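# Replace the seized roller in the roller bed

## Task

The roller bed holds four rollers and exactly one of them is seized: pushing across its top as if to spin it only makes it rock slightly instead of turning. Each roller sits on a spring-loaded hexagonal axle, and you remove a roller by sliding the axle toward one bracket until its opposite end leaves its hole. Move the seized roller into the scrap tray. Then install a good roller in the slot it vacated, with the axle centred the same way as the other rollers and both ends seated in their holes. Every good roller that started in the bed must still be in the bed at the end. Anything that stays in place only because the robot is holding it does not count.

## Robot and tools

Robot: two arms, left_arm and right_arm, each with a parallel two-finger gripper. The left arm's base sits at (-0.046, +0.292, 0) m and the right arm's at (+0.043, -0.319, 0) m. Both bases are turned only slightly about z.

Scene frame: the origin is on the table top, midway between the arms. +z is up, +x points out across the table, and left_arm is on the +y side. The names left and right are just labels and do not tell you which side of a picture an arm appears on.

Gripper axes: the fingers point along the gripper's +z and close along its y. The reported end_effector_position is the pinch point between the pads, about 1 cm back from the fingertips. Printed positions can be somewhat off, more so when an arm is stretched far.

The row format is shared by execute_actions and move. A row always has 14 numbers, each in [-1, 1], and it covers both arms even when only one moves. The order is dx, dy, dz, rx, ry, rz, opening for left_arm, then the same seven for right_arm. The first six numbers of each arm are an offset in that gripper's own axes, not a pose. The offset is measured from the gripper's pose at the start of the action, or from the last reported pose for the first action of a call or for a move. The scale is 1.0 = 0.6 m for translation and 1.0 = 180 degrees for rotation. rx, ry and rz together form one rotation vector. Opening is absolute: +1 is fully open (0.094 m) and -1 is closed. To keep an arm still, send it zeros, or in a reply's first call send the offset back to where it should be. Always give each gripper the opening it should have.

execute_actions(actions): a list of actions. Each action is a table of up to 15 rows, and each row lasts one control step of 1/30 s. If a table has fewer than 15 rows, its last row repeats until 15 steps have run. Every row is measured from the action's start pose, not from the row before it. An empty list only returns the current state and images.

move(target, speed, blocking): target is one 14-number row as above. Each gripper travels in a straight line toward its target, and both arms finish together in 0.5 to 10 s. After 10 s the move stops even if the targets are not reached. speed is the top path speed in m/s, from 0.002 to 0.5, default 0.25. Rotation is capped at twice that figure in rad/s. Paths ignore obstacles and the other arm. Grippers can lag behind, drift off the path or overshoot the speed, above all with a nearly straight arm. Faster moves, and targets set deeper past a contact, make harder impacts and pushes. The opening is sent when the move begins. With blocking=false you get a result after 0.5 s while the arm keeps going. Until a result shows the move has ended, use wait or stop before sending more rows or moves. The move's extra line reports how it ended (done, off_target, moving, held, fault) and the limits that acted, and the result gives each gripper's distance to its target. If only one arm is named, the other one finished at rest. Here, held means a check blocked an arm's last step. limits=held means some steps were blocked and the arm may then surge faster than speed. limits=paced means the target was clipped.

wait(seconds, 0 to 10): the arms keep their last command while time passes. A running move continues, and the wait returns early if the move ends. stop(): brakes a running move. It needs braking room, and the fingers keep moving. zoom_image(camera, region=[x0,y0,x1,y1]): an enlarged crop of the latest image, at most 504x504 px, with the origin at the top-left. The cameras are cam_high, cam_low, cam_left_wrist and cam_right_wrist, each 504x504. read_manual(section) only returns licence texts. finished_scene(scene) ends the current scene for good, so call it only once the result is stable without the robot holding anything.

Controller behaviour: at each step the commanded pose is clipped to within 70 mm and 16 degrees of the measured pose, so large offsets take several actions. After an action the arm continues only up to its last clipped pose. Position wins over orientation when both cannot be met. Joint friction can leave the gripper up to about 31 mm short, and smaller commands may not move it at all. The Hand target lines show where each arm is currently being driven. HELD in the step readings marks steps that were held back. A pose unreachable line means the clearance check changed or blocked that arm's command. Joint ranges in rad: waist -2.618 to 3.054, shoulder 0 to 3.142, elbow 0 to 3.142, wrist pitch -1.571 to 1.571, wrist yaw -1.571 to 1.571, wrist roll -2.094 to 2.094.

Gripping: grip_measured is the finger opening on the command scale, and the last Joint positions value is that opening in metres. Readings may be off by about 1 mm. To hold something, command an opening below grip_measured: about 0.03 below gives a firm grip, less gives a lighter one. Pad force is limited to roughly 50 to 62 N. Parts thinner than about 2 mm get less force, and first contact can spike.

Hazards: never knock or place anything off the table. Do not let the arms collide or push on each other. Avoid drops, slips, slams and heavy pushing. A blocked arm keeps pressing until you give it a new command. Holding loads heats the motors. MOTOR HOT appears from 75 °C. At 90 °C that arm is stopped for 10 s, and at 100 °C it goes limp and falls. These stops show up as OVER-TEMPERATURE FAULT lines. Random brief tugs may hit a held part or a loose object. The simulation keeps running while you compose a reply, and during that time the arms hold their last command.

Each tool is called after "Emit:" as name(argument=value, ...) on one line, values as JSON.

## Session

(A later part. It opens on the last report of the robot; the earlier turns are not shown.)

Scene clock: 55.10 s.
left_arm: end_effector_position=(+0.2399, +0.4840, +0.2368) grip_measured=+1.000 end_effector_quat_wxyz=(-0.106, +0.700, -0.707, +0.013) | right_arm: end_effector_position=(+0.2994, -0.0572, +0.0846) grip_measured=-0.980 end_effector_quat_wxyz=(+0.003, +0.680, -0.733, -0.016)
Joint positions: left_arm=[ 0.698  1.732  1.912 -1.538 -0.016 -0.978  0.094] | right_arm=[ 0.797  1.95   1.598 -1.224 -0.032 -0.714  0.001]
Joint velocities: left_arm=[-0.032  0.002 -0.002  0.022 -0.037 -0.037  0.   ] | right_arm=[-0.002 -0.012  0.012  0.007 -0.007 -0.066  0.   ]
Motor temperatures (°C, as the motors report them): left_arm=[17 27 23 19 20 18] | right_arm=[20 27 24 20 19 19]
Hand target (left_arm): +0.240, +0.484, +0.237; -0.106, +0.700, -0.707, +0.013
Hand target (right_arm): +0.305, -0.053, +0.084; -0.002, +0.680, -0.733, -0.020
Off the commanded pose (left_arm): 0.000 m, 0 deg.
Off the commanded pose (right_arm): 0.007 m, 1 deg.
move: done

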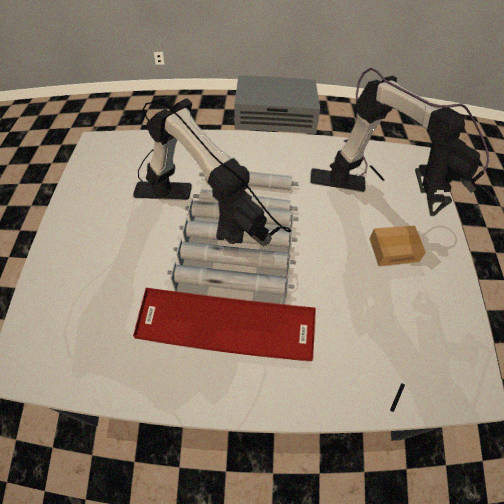

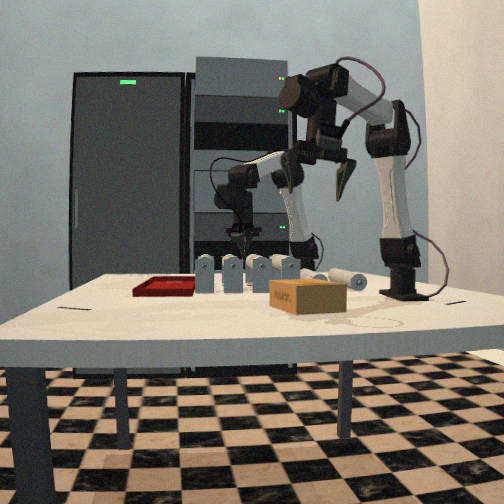

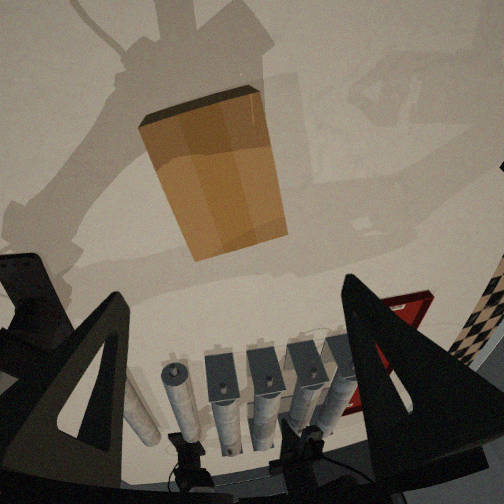

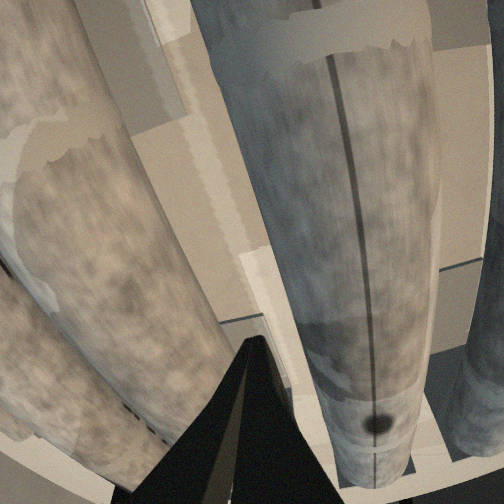

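Emit:
move(target=[0,0,0,0,0,0,1,0,0,-0.015,0,0,0,-1], speed=0.04)

Emit:
move(target=[0,0,0,0,0,0,1,0,0.25,-0.005,0,0,0,-1], speed=0.04)

Emit:
move(target=[0,0,0,0,0,0,1,0,-0.1,-0.17,0,0,0,-1])

Scene clock: 58.20 s.
left_arm: end_effector_position=(+0.2399, +0.4840, +0.2368) grip_measured=+1.000 end_effector_quat_wxyz=(-0.106, +0.700, -0.707, +0.013) | right_arm: end_effector_position=(+0.2995, -0.0569, +0.0881) grip_measured=-0.980 end_effector_quat_wxyz=(+0.004, +0.680, -0.733, -0.016)
Joint positions: left_arm=[ 0.698  1.732  1.912 -1.538 -0.016 -0.978  0.094] | right_arm=[ 0.797  1.95   1.612 -1.238 -0.033 -0.716  0.001]
Joint velocities: left_arm=[-0.002  0.017 -0.002 -0.022 -0.037  0.037  0.   ] | right_arm=[ 0.002  0.022  0.017  0.007 -0.051 -0.037 -0.001]
Motor temperatures (°C, as the motors report them): left_arm=[17 27 23 19 20 18] | right_arm=[20 28 25 20 19 19]
Hand target (left_arm): +0.240, +0.484, +0.237; -0.106, +0.700, -0.707, +0.013
Hand target (right_arm): +0.300, -0.057, +0.094; +0.003, +0.680, -0.733, -0.016
Off the commanded pose (left_arm): 0.000 m, 0 deg.
Off the commanded pose (right_arm): 0.005 m, 0 deg.
move: done

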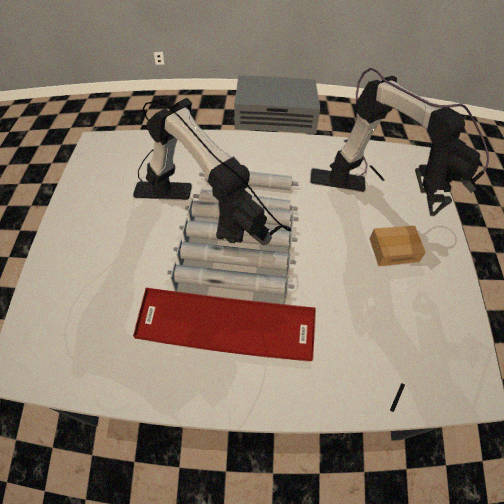

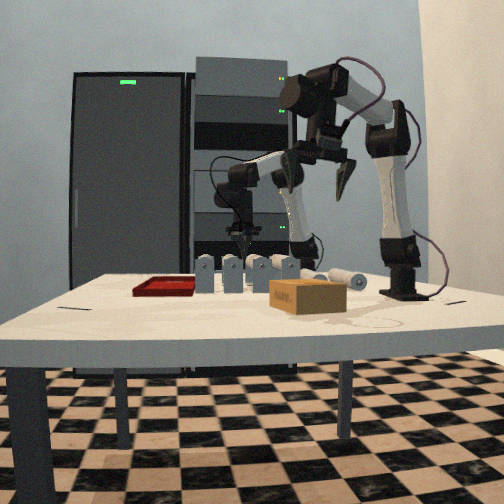

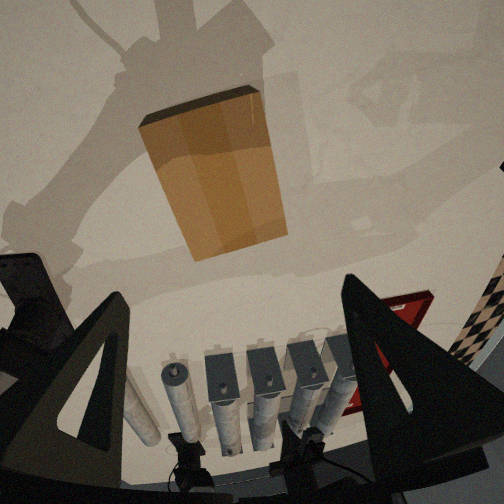

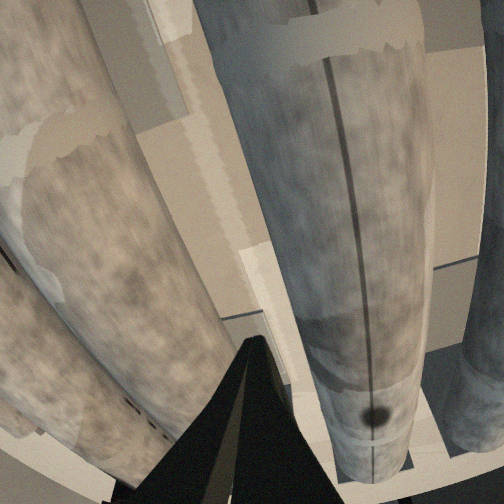

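Scene clock: 62.27 s.
left_arm: end_effector_position=(+0.2399, +0.4840, +0.2368) grip_measured=+1.000 end_effector_quat_wxyz=(-0.106, +0.700, -0.707, +0.013) | right_arm: end_effector_position=(+0.1547, -0.0448, +0.0944) grip_measured=-0.981 end_effector_quat_wxyz=(+0.003, +0.681, -0.732, -0.013)
Joint positions: left_arm=[ 0.698  1.732  1.912 -1.538 -0.016 -0.978  0.094] | right_arm=[ 1.183  1.669  1.285 -1.183 -0.027 -0.332  0.001]
Joint velocities: left_arm=[-0.002 -0.002  0.012 -0.007 -0.022  0.037  0.   ] | right_arm=[ 0.007 -0.012  0.007  0.007 -0.037  0.022 -0.001]
Motor temperatures (°C, as the motors report them): left_arm=[17 27 24 19 20 18] | right_arm=[20 28 24 20 19 19]
Hand target (left_arm): +0.240, +0.484, +0.237; -0.106, +0.700, -0.707, +0.013
Hand target (right_arm): +0.150, -0.050, +0.093; +0.007, +0.680, -0.733, -0.015
Off the commanded pose (left_arm): 0.000 m, 0 deg.
Off the commanded pose (right_arm): 0.005 m, 0 deg.
move: done

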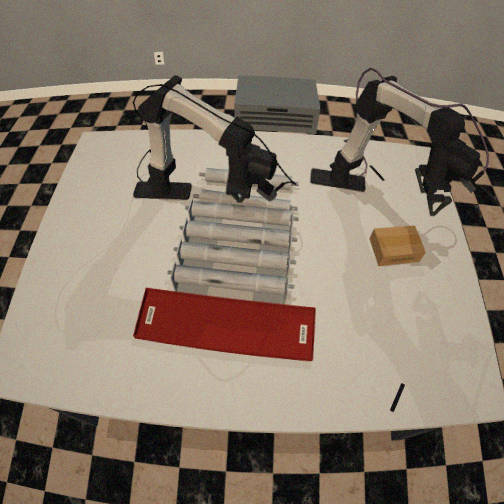

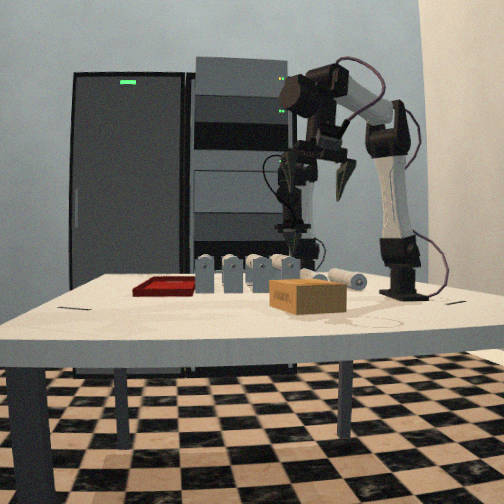

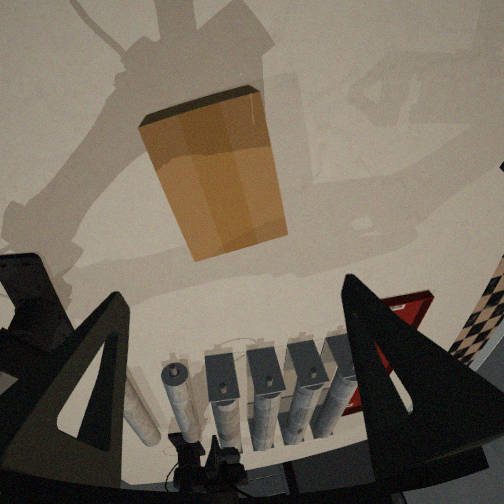

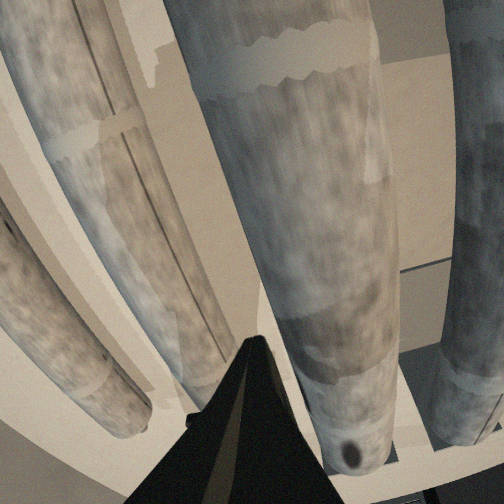

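Scene clock: 63.40 s.
left_arm: end_effector_position=(+0.2399, +0.4840, +0.2368) grip_measured=+1.000 end_effector_quat_wxyz=(-0.106, +0.700, -0.707, +0.013) | right_arm: end_effector_position=(+0.2164, -0.0460, +0.1995) grip_measured=-0.981 end_effector_quat_wxyz=(-0.033, +0.679, -0.733, -0.022)
Joint positions: left_arm=[ 0.698  1.732  1.912 -1.538 -0.016 -0.978  0.094] | right_arm=[ 1.006  1.736  1.78  -1.54  -0.027 -0.505  0.001]
Joint velocities: left_arm=[ 0.002 -0.012 -0.007  0.037 -0.051 -0.022  0.   ] | right_arm=[-0.012 -0.017 -0.002 -0.007 -0.007  0.022 -0.   ]
Motor temperatures (°C, as the motors report them): left_arm=[17 28 24 19 20 18] | right_arm=[20 28 24 20 19 19]
Hand target (left_arm): +0.240, +0.484, +0.237; -0.106, +0.700, -0.707, +0.013
Hand target (right_arm): +0.216, -0.048, +0.196; -0.018, +0.681, -0.732, -0.019
Off the commanded pose (left_arm): 0.000 m, 0 deg.
Off the commanded pose (right_arm): 0.007 m, 4 deg.
joint sent to its limit (right arm) — the command would take joint 4 (wrist pitch) past its lower limit, so that joint was sent only as far as its limit.
move: off_target (right_arm)

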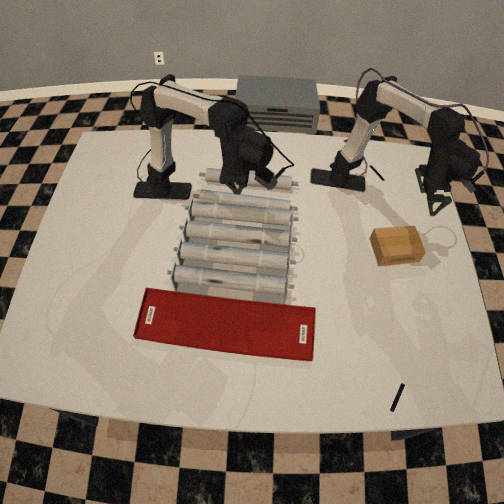

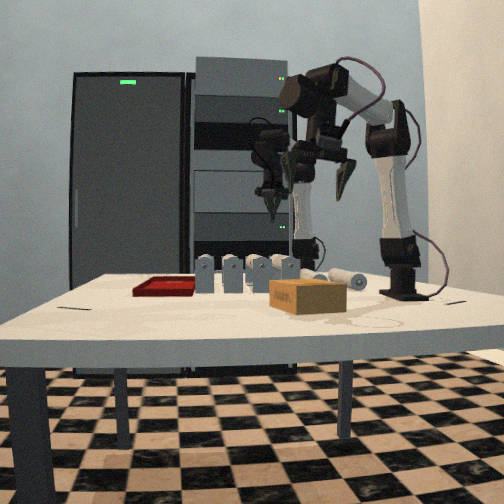

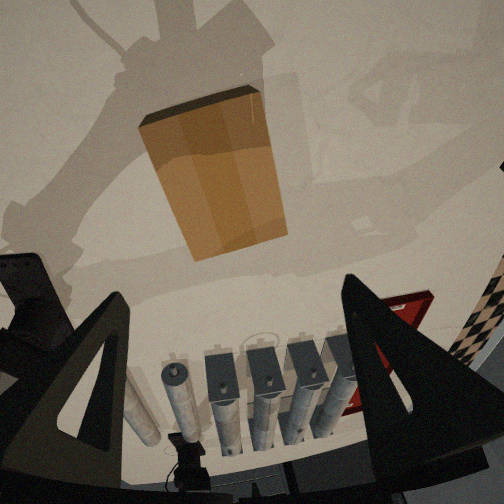

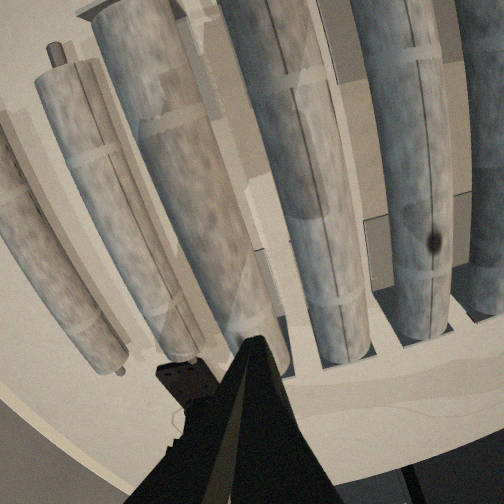

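Emit:
move(target=[0.54,0.07,0.1,-0.047,0.047,0,-0.2,0.12,0.05,0.12,0,0,0,0.5])

Scene clock: 68.17 s.
left_arm: end_effector_position=(+0.2112, +0.1684, +0.1396) grip_measured=-0.199 end_effector_quat_wxyz=(-0.001, +0.700, -0.713, +0.027) | right_arm: end_effector_position=(+0.1842, -0.1087, +0.1249) grip_measured=+0.498 end_effector_quat_wxyz=(-0.031, +0.680, -0.732, -0.021)
Joint positions: left_arm=[-0.322  1.576  1.366 -1.31   0.017 -1.992  0.038] | right_arm=[ 0.976  1.436  1.176 -1.241 -0.027 -0.536  0.07 ]
Joint velocities: left_arm=[-0.007 -0.002  0.007 -0.007 -0.037  0.007 -0.   ] | right_arm=[-0.012 -0.002  0.012  0.007 -0.007 -0.007 -0.001]
Motor temperatures (°C, as the motors report them): left_arm=[17 28 24 19 20 18] | right_arm=[20 28 25 20 19 19]
Hand target (left_arm): +0.208, +0.165, +0.130; +0.009, +0.703, -0.711, +0.018
Hand target (right_arm): +0.184, -0.112, +0.121; -0.033, +0.680, -0.733, -0.022
Off the commanded pose (left_arm): 0.012 m, 2 deg.
Off the commanded pose (right_arm): 0.004 m, 0 deg.
move: off_target (left_arm)

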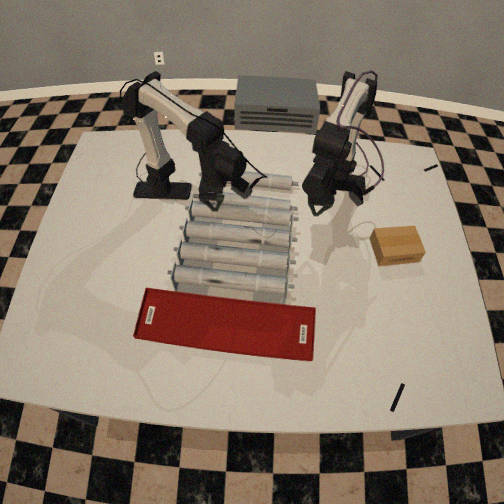

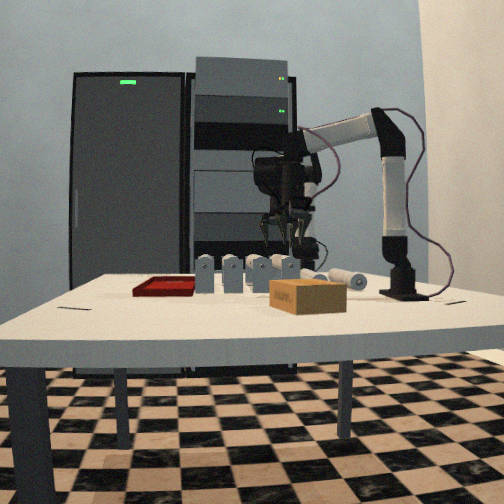

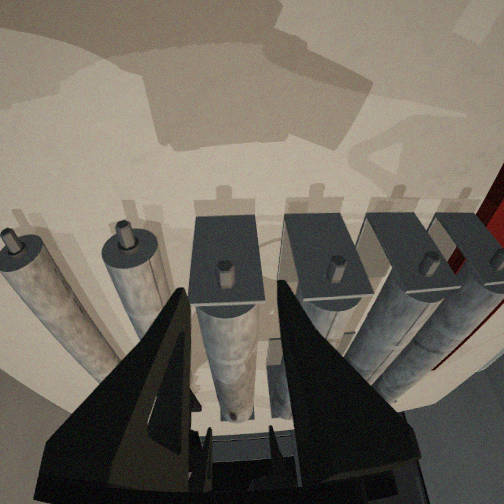

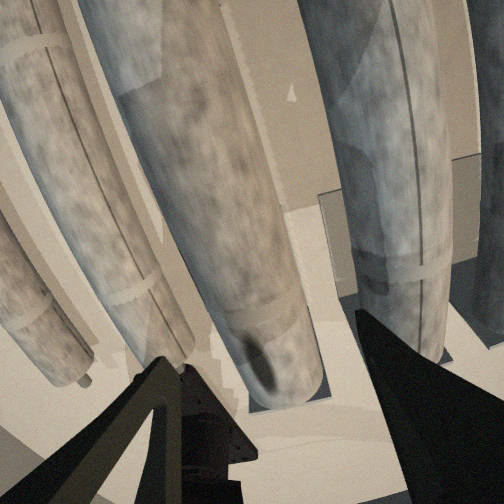

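Lower both to axle height.

Emit:
move(target=[0,0,0.14,0,0,0,-0.2,0,0,0.105,0,0,0,0.5], speed=0.06)

Scene clock: 71.07 s.
left_arm: end_effector_position=(+0.2173, +0.1655, +0.0662) grip_measured=-0.199 end_effector_quat_wxyz=(-0.005, +0.701, -0.712, +0.039) | right_arm: end_effector_position=(+0.1886, -0.1025, +0.0729) grip_measured=+0.498 end_effector_quat_wxyz=(-0.043, +0.680, -0.732, -0.023)
Joint positions: left_arm=[-0.322  1.609  1.104 -0.988  0.017 -1.995  0.038] | right_arm=[ 0.976  1.468  0.994 -1.002 -0.027 -0.536  0.07 ]
Joint velocities: left_arm=[ 0.017 -0.007 -0.007 -0.037  0.022  0.022 -0.001] | right_arm=[ 0.007 -0.007 -0.002 -0.051 -0.007  0.037 -0.001]
Motor temperatures (°C, as the motors report them): left_arm=[17 27 24 19 20 18] | right_arm=[20 27 24 20 19 19]
Hand target (left_arm): +0.213, +0.167, +0.056; -0.001, +0.700, -0.713, +0.027
Hand target (right_arm): +0.186, -0.106, +0.063; -0.031, +0.680, -0.732, -0.021
Off the commanded pose (left_arm): 0.011 m, 2 deg.
Off the commanded pose (right_arm): 0.011 m, 1 deg.
move: off_target (left_arm, right_arm)

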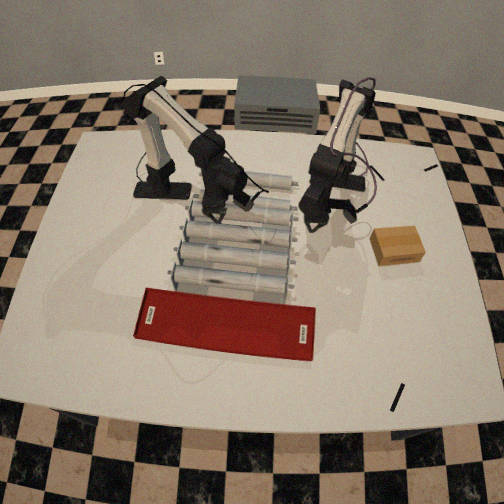

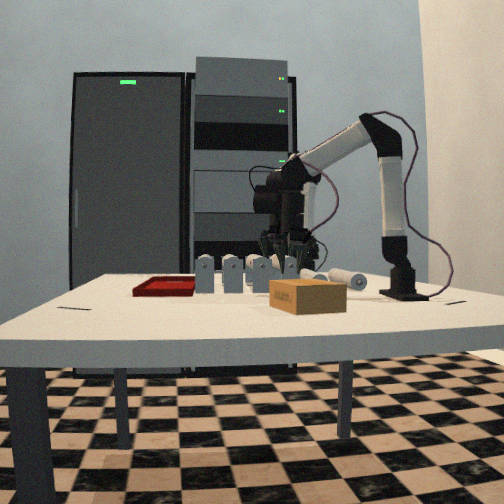

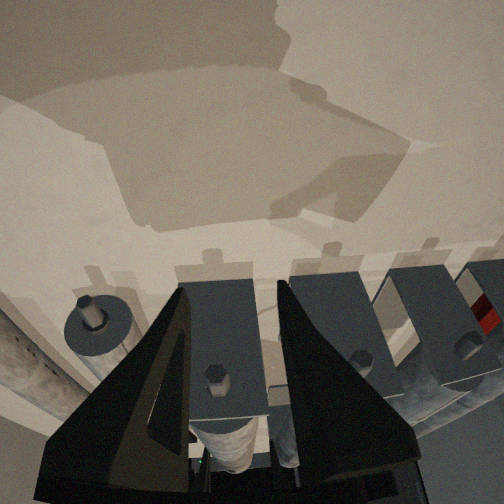

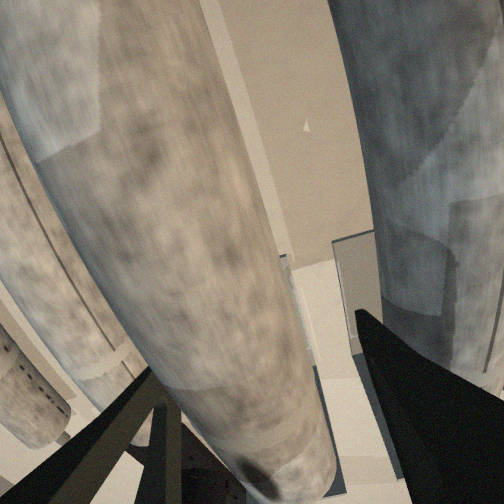

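Left approaches the bracket until it touches; right grips.

Emit:
move(target=[0.07,0.01,0,0,0,0,-0.2,0,0.01,0.02,0,0,0,0.02], speed=0.03)

Scene clock: 74.57 s.
left_arm: end_effector_position=(+0.2127, +0.1284, +0.0707) grip_measured=-0.199 end_effector_quat_wxyz=(-0.004, +0.688, -0.724, +0.049) | right_arm: end_effector_position=(+0.1811, -0.1014, +0.0718) grip_measured=+0.032 end_effector_quat_wxyz=(-0.035, +0.681, -0.731, -0.030)
Joint positions: left_arm=[-0.438  1.639  1.153 -0.987  0.017 -2.077  0.038] | right_arm=[ 0.992  1.468  0.99  -1.011 -0.043 -0.523  0.048]
Joint velocities: left_arm=[ 0.012 -0.012 -0.012  0.066 -0.022 -0.022 -0.   ] | right_arm=[-0.012  0.012 -0.007 -0.022 -0.022  0.037 -0.   ]
Motor temperatures (°C, as the motors report them): left_arm=[17 27 24 19 20 18] | right_arm=[20 27 24 20 19 19]
Hand target (left_arm): +0.210, +0.123, +0.067; +0.005, +0.689, -0.724, +0.042
Hand target (right_arm): +0.183, -0.102, +0.061; -0.042, +0.680, -0.732, -0.023
Off the commanded pose (left_arm): 0.006 m, 2 deg.
Off the commanded pose (right_arm): 0.011 m, 1 deg.
joint sent to its limit (left arm) — the command would take joint 6 (wrist roll) past its lower limit, so that joint was sent only as far as its limit.
move: off_target (right_arm)

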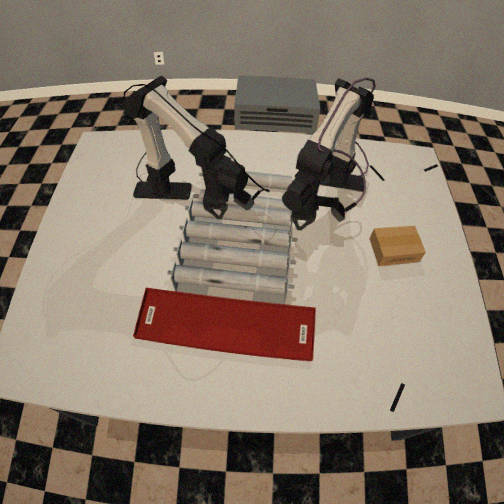

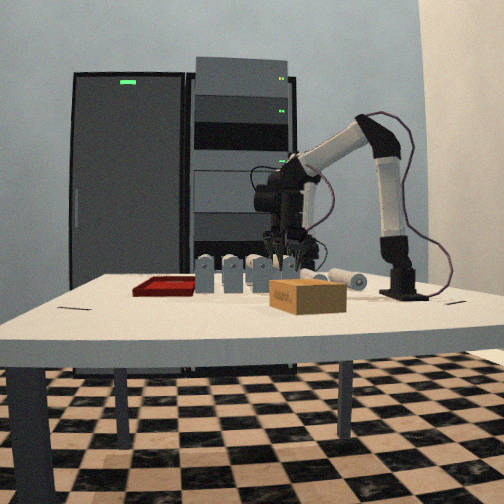

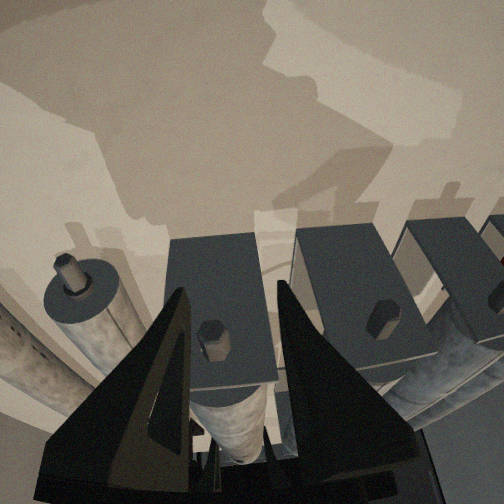

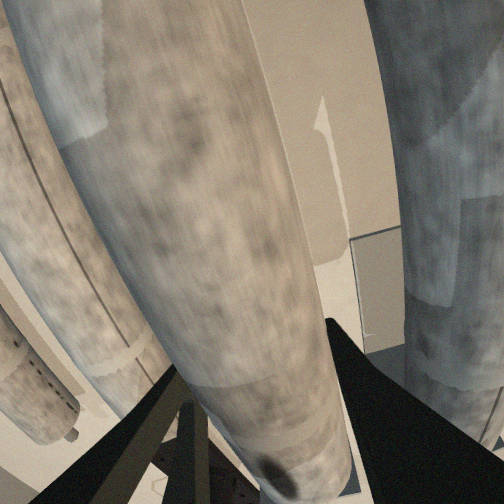

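Emit:
move(target=[0.05,0.015,0.02,0,0,0,-0.2,0,0,0,0,0,0,0], speed=0.03)

Emit:
move(target=[0,0,0,0,0,0,-0.9,0,0,0,0,0,0,0])

Scene clock: 78.23 s.
left_arm: end_effector_position=(+0.2119, +0.1271, +0.0708) grip_measured=-0.199 end_effector_quat_wxyz=(-0.033, +0.675, -0.736, +0.042) | right_arm: end_effector_position=(+0.1810, -0.1015, +0.0720) grip_measured=+0.021 end_effector_quat_wxyz=(-0.035, +0.681, -0.731, -0.030)
Joint positions: left_arm=[-0.477  1.639  1.153 -0.987 -0.044 -2.077  0.038] | right_arm=[ 0.992  1.467  0.99  -1.011 -0.043 -0.523  0.048]
Joint velocities: left_arm=[ 0.007  0.017 -0.007 -0.066  0.037 -0.11   0.   ] | right_arm=[-0.002 -0.007 -0.017  0.022 -0.037  0.037 -0.001]
Motor temperatures (°C, as the motors report them): left_arm=[17 27 24 19 20 18] | right_arm=[20 26 24 20 19 19]
Hand target (left_arm): +0.202, +0.100, +0.061; +0.013, +0.663, -0.747, +0.053
Hand target (right_arm): +0.181, -0.101, +0.072; -0.035, +0.681, -0.731, -0.030
Off the commanded pose (left_arm): 0.032 m, 4 deg.
Off the commanded pose (right_arm): 0.000 m, 0 deg.
joint sent to its limit (left arm) — the command would take joint 6 (wrist roll) past its lower limit, so that joint was sent only as far as its limit.
move: off_target (left_arm)

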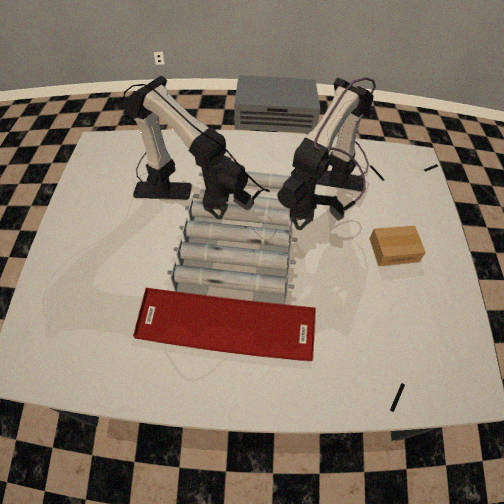

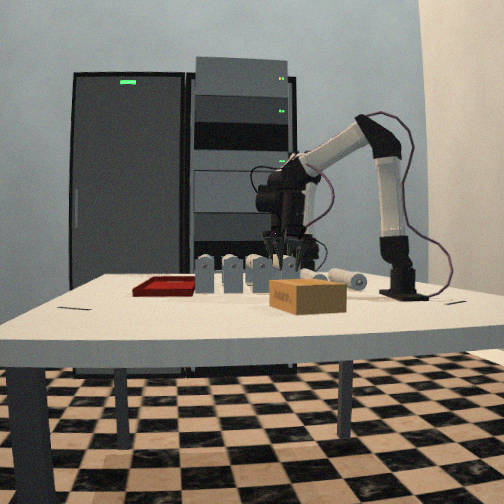

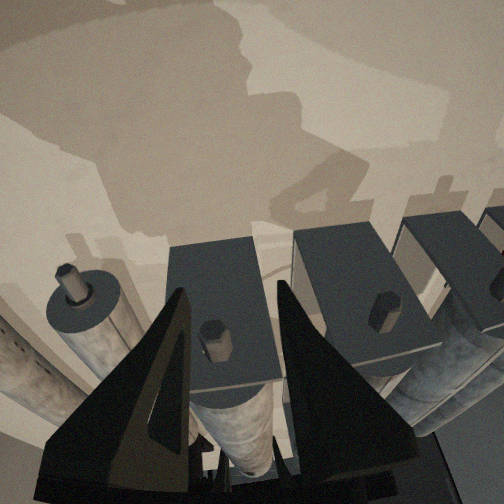

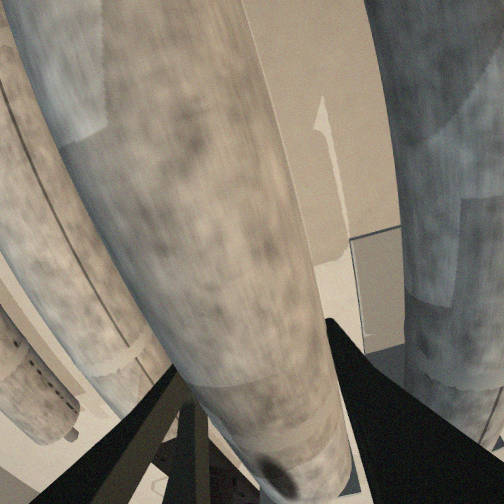

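Scene clock: 78.73 s.
left_arm: end_effector_position=(+0.2043, +0.1292, +0.0696) grip_measured=-0.796 end_effector_quat_wxyz=(-0.024, +0.674, -0.738, +0.029) | right_arm: end_effector_position=(+0.1810, -0.1015, +0.0720) grip_measured=+0.021 end_effector_quat_wxyz=(-0.035, +0.681, -0.731, -0.030)
Joint positions: left_arm=[-0.479  1.639  1.151 -1.015 -0.032 -2.076  0.01 ] | right_arm=[ 0.992  1.467  0.99  -1.011 -0.043 -0.523  0.048]
Joint velocities: left_arm=[-0.027 -0.012 -0.002  0.022  0.051  0.022  0.001] | right_arm=[-0.017  0.002 -0.012 -0.007 -0.051 -0.022  0.   ]
Motor temperatures (°C, as the motors report them): left_arm=[17 27 24 19 20 18] | right_arm=[20 26 24 20 19 19]
Hand target (left_arm): +0.212, +0.127, +0.071; +0.033, -0.675, +0.736, -0.042
Hand target (right_arm): +0.181, -0.101, +0.072; -0.035, +0.681, -0.731, -0.030
Off the commanded pose (left_arm): 0.008 m, 2 deg.
Off the commanded pose (right_arm): 0.000 m, 0 deg.
move: done

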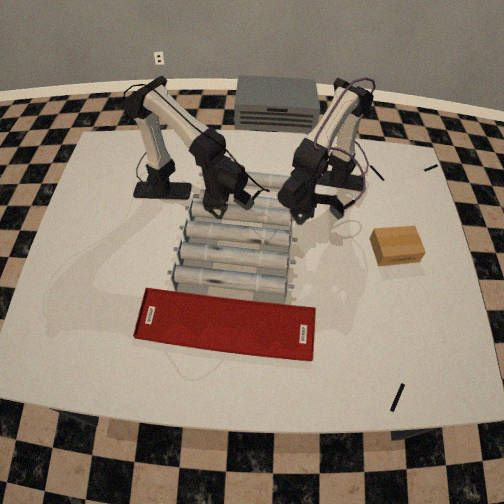

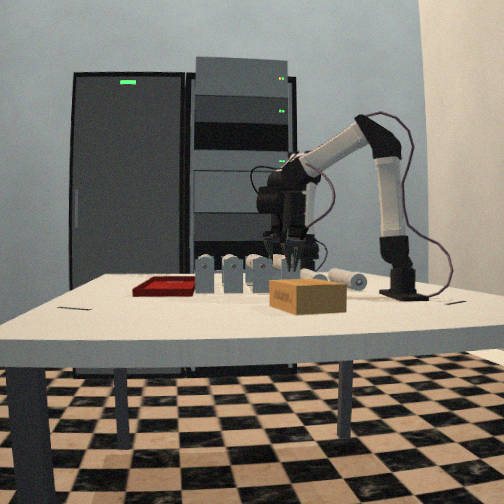

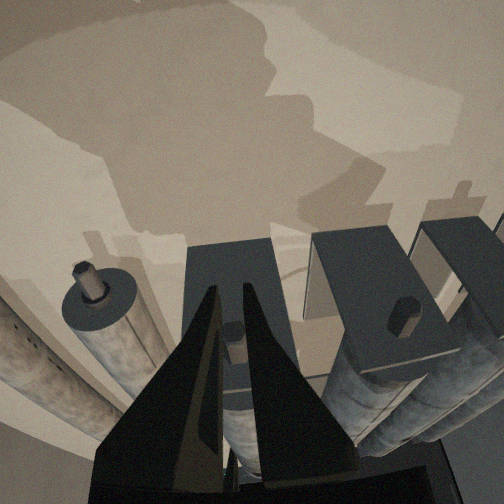

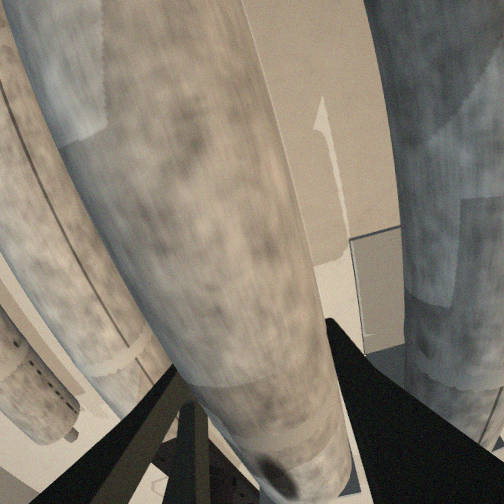

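Gripped. Pull, then lift with right.

Emit:
move(target=[-0.05,0,0,0,0,0,-0.9,0,0,0,0,0,0,0], speed=0.02)

Emit:
move(target=[-0.02,0,0,0,0,0,-0.9,0,0,-0.06,0,0,0,0], speed=0.02)

Scene clock: 82.77 s.
left_arm: end_effector_position=(+0.2047, +0.1315, +0.0691) grip_measured=-0.796 end_effector_quat_wxyz=(+0.013, +0.668, -0.742, +0.052) | right_arm: end_effector_position=(+0.1810, -0.1006, +0.0721) grip_measured=+0.021 end_effector_quat_wxyz=(-0.037, +0.681, -0.730, -0.032)
Joint positions: left_arm=[-0.421  1.614  1.119 -0.983  0.056 -2.005  0.01 ] | right_arm=[ 0.992  1.467  0.99  -1.008 -0.047 -0.523  0.048]
Joint velocities: left_arm=[ 0.007 -0.007 -0.022 -0.022 -0.007  0.007 -0.001] | right_arm=[ 0.002  0.012  0.007 -0.037  0.022  0.11  -0.   ]
Motor temperatures (°C, as the motors report them): left_arm=[17 27 24 19 20 18] | right_arm=[20 26 24 20 19 19]
Hand target (left_arm): +0.207, +0.158, +0.070; +0.023, -0.674, +0.738, -0.028
Hand target (right_arm): +0.181, -0.102, +0.072; -0.035, +0.681, -0.731, -0.030
Off the commanded pose (left_arm): 0.028 m, 5 deg.
Off the commanded pose (right_arm): 0.001 m, 0 deg.
move: off_target (left_arm)

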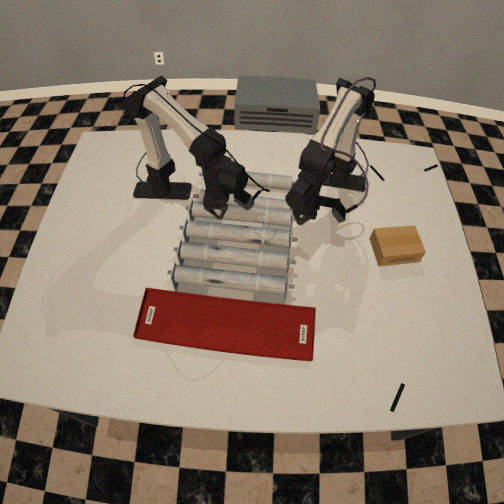

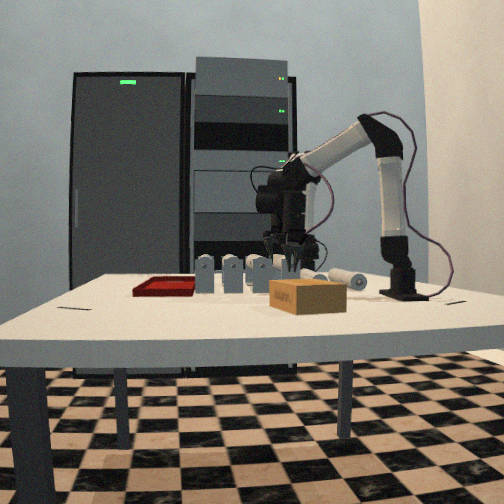

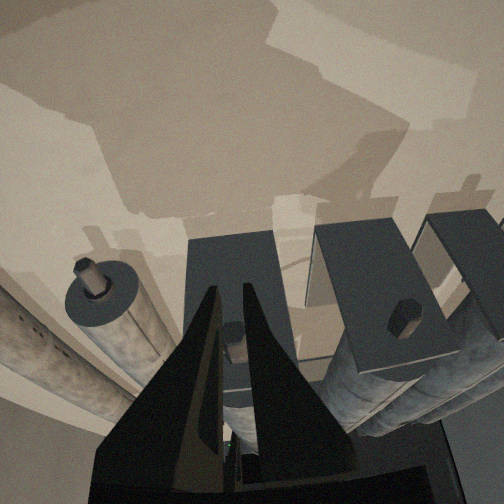

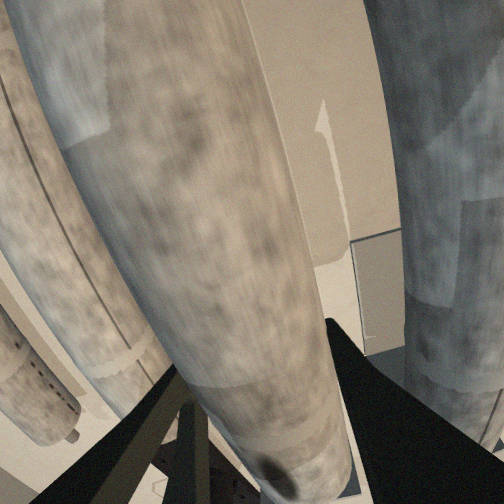

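Scene clock: 84.80 s.
left_arm: end_effector_position=(+0.2048, +0.1305, +0.0696) grip_measured=-0.796 end_effector_quat_wxyz=(+0.027, +0.666, -0.743, +0.058) | right_arm: end_effector_position=(+0.1811, -0.1004, +0.0748) grip_measured=+0.021 end_effector_quat_wxyz=(-0.030, +0.681, -0.731, -0.031)
Joint positions: left_arm=[-0.405  1.614  1.119 -0.982  0.089 -1.987  0.01 ] | right_arm=[ 0.992  1.477  1.011 -1.032 -0.047 -0.523  0.048]
Joint velocities: left_arm=[-0.002 -0.007 -0.027  0.051  0.022 -0.007 -0.002] | right_arm=[-0.002 -0.012  0.002 -0.066  0.022  0.022  0.   ]
Motor temperatures (°C, as the motors report them): left_arm=[17 27 24 19 20 18] | right_arm=[20 26 25 20 19 19]
Hand target (left_arm): +0.206, +0.143, +0.068; -0.013, -0.668, +0.742, -0.052
Hand target (right_arm): +0.180, -0.103, +0.105; -0.039, +0.681, -0.730, -0.033
Off the commanded pose (left_arm): 0.013 m, 2 deg.
Off the commanded pose (right_arm): 0.033 m, 1 deg.
move: off_target (left_arm, right_arm)

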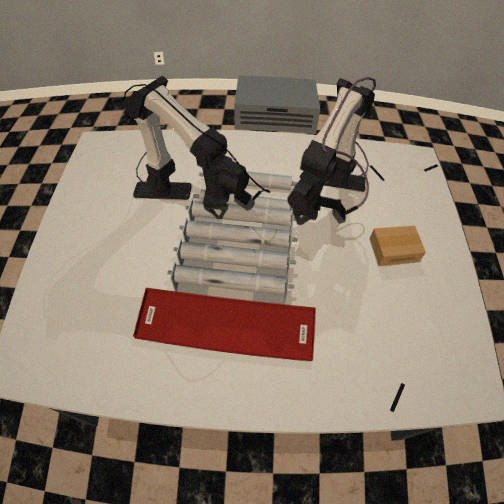

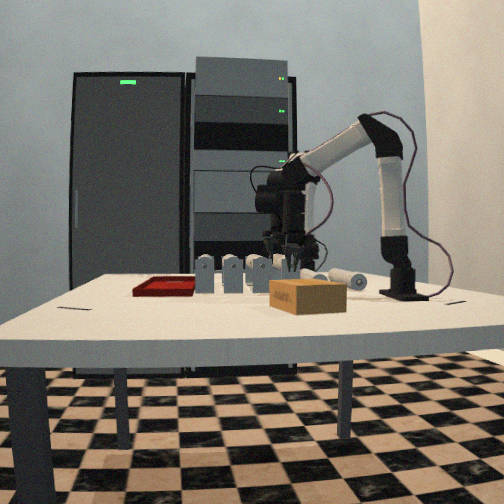

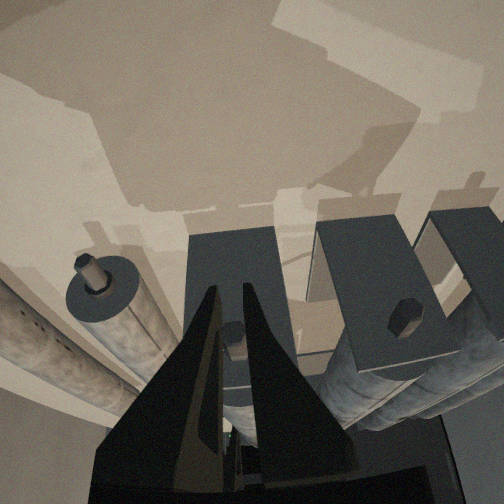

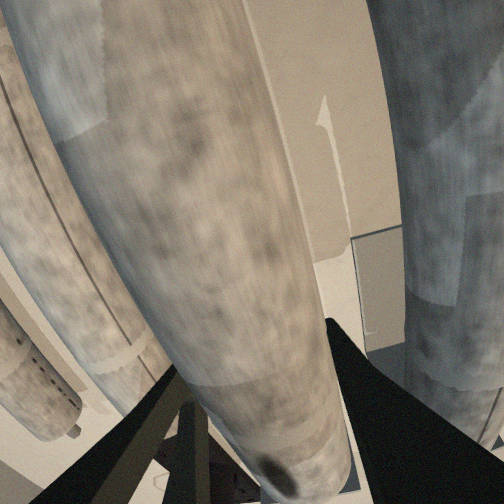

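Pull harder, right relaxed.

Emit:
move(target=[-0.11,0,0,0,0,0,-0.9,0,0,0.005,0,0,0,0], speed=0.03)

Scene clock: 89.07 s.
left_arm: end_effector_position=(+0.2075, +0.1520, +0.0680) grip_measured=-0.796 end_effector_quat_wxyz=(+0.093, +0.648, -0.749, +0.105) | right_arm: end_effector_position=(+0.1812, -0.1000, +0.0735) grip_measured=+0.021 end_effector_quat_wxyz=(-0.030, +0.681, -0.731, -0.031)
Joint positions: left_arm=[-0.233  1.577  1.053 -0.951  0.264 -1.79   0.01 ] | right_arm=[ 0.992  1.481  1.009 -1.027 -0.048 -0.522  0.048]
Joint velocities: left_arm=[ 0.012 -0.007 -0.002 -0.051 -0.022  0.037 -0.001] | right_arm=[-0.037  0.007 -0.012 -0.066  0.022  0.022 -0.001]
Motor temperatures (°C, as the motors report them): left_arm=[17 28 24 19 21 18] | right_arm=[20 26 26 20 19 19]
Hand target (left_arm): +0.211, +0.194, +0.064; -0.030, -0.665, +0.744, -0.057
Hand target (right_arm): +0.181, -0.100, +0.072; -0.030, +0.681, -0.731, -0.031
Off the commanded pose (left_arm): 0.044 m, 9 deg.
Off the commanded pose (right_arm): 0.002 m, 0 deg.
move: off_target (left_arm)

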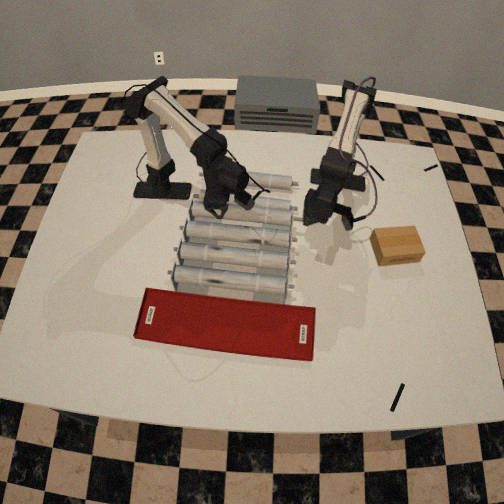

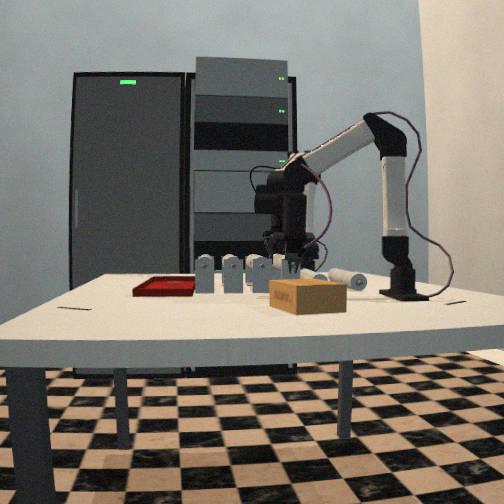

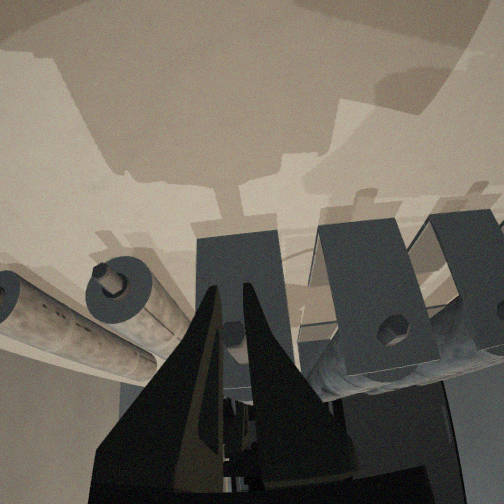

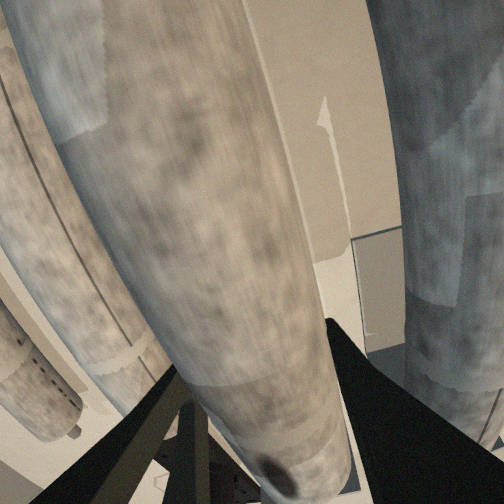

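Emit:
move(target=[-0.08,0,-0.02,0,0,0,-0.9,0,0,-0.07,0,0.04,0,0], speed=0.03)

Scene clock: 92.97 s.
left_arm: end_effector_position=(+0.2082, +0.1505, +0.0642) grip_measured=-0.796 end_effector_quat_wxyz=(+0.152, +0.619, -0.755, +0.155) | right_arm: end_effector_position=(+0.1807, -0.0994, +0.1005) grip_measured=+0.021 end_effector_quat_wxyz=(+0.014, +0.680, -0.733, +0.002)
Joint positions: left_arm=[-0.143  1.595  1.017 -0.913  0.431 -1.651  0.01 ] | right_arm=[ 1.024  1.557  1.193 -1.235 -0.003 -0.489  0.048]
Joint velocities: left_arm=[ 0.002 -0.012 -0.007 -0.066 -0.007 -0.007 -0.   ] | right_arm=[-0.007 -0.022 -0.017 -0.081  0.007  0.007 -0.   ]
Motor temperatures (°C, as the motors report them): left_arm=[17 28 24 19 21 18] | right_arm=[20 26 27 20 19 19]
Hand target (left_arm): +0.212, +0.197, +0.066; -0.095, -0.648, +0.748, -0.105
Hand target (right_arm): +0.181, -0.103, +0.115; +0.015, +0.681, -0.732, +0.012
Off the commanded pose (left_arm): 0.051 m, 10 deg.
Off the commanded pose (right_arm): 0.015 m, 1 deg.
move: off_target (left_arm, right_arm)

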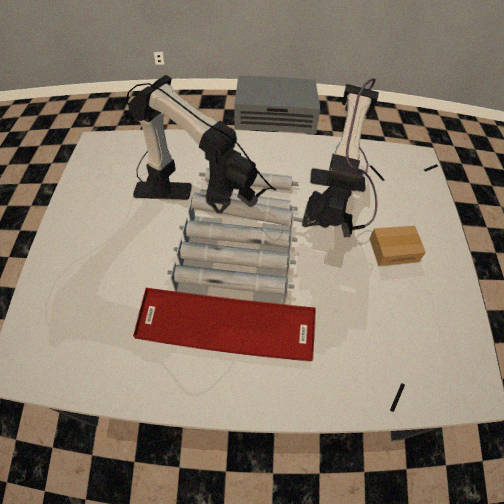

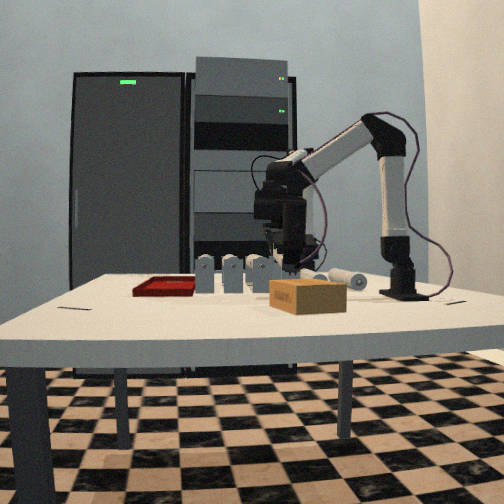

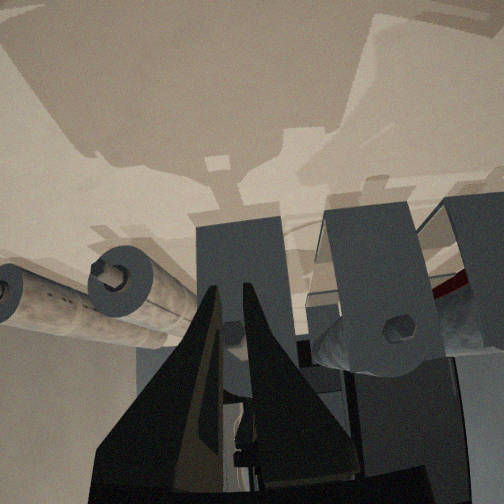

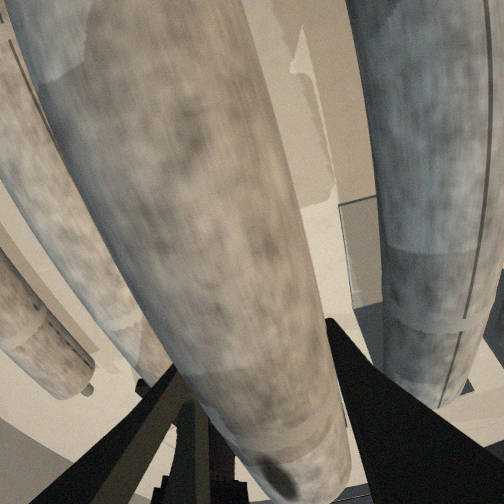

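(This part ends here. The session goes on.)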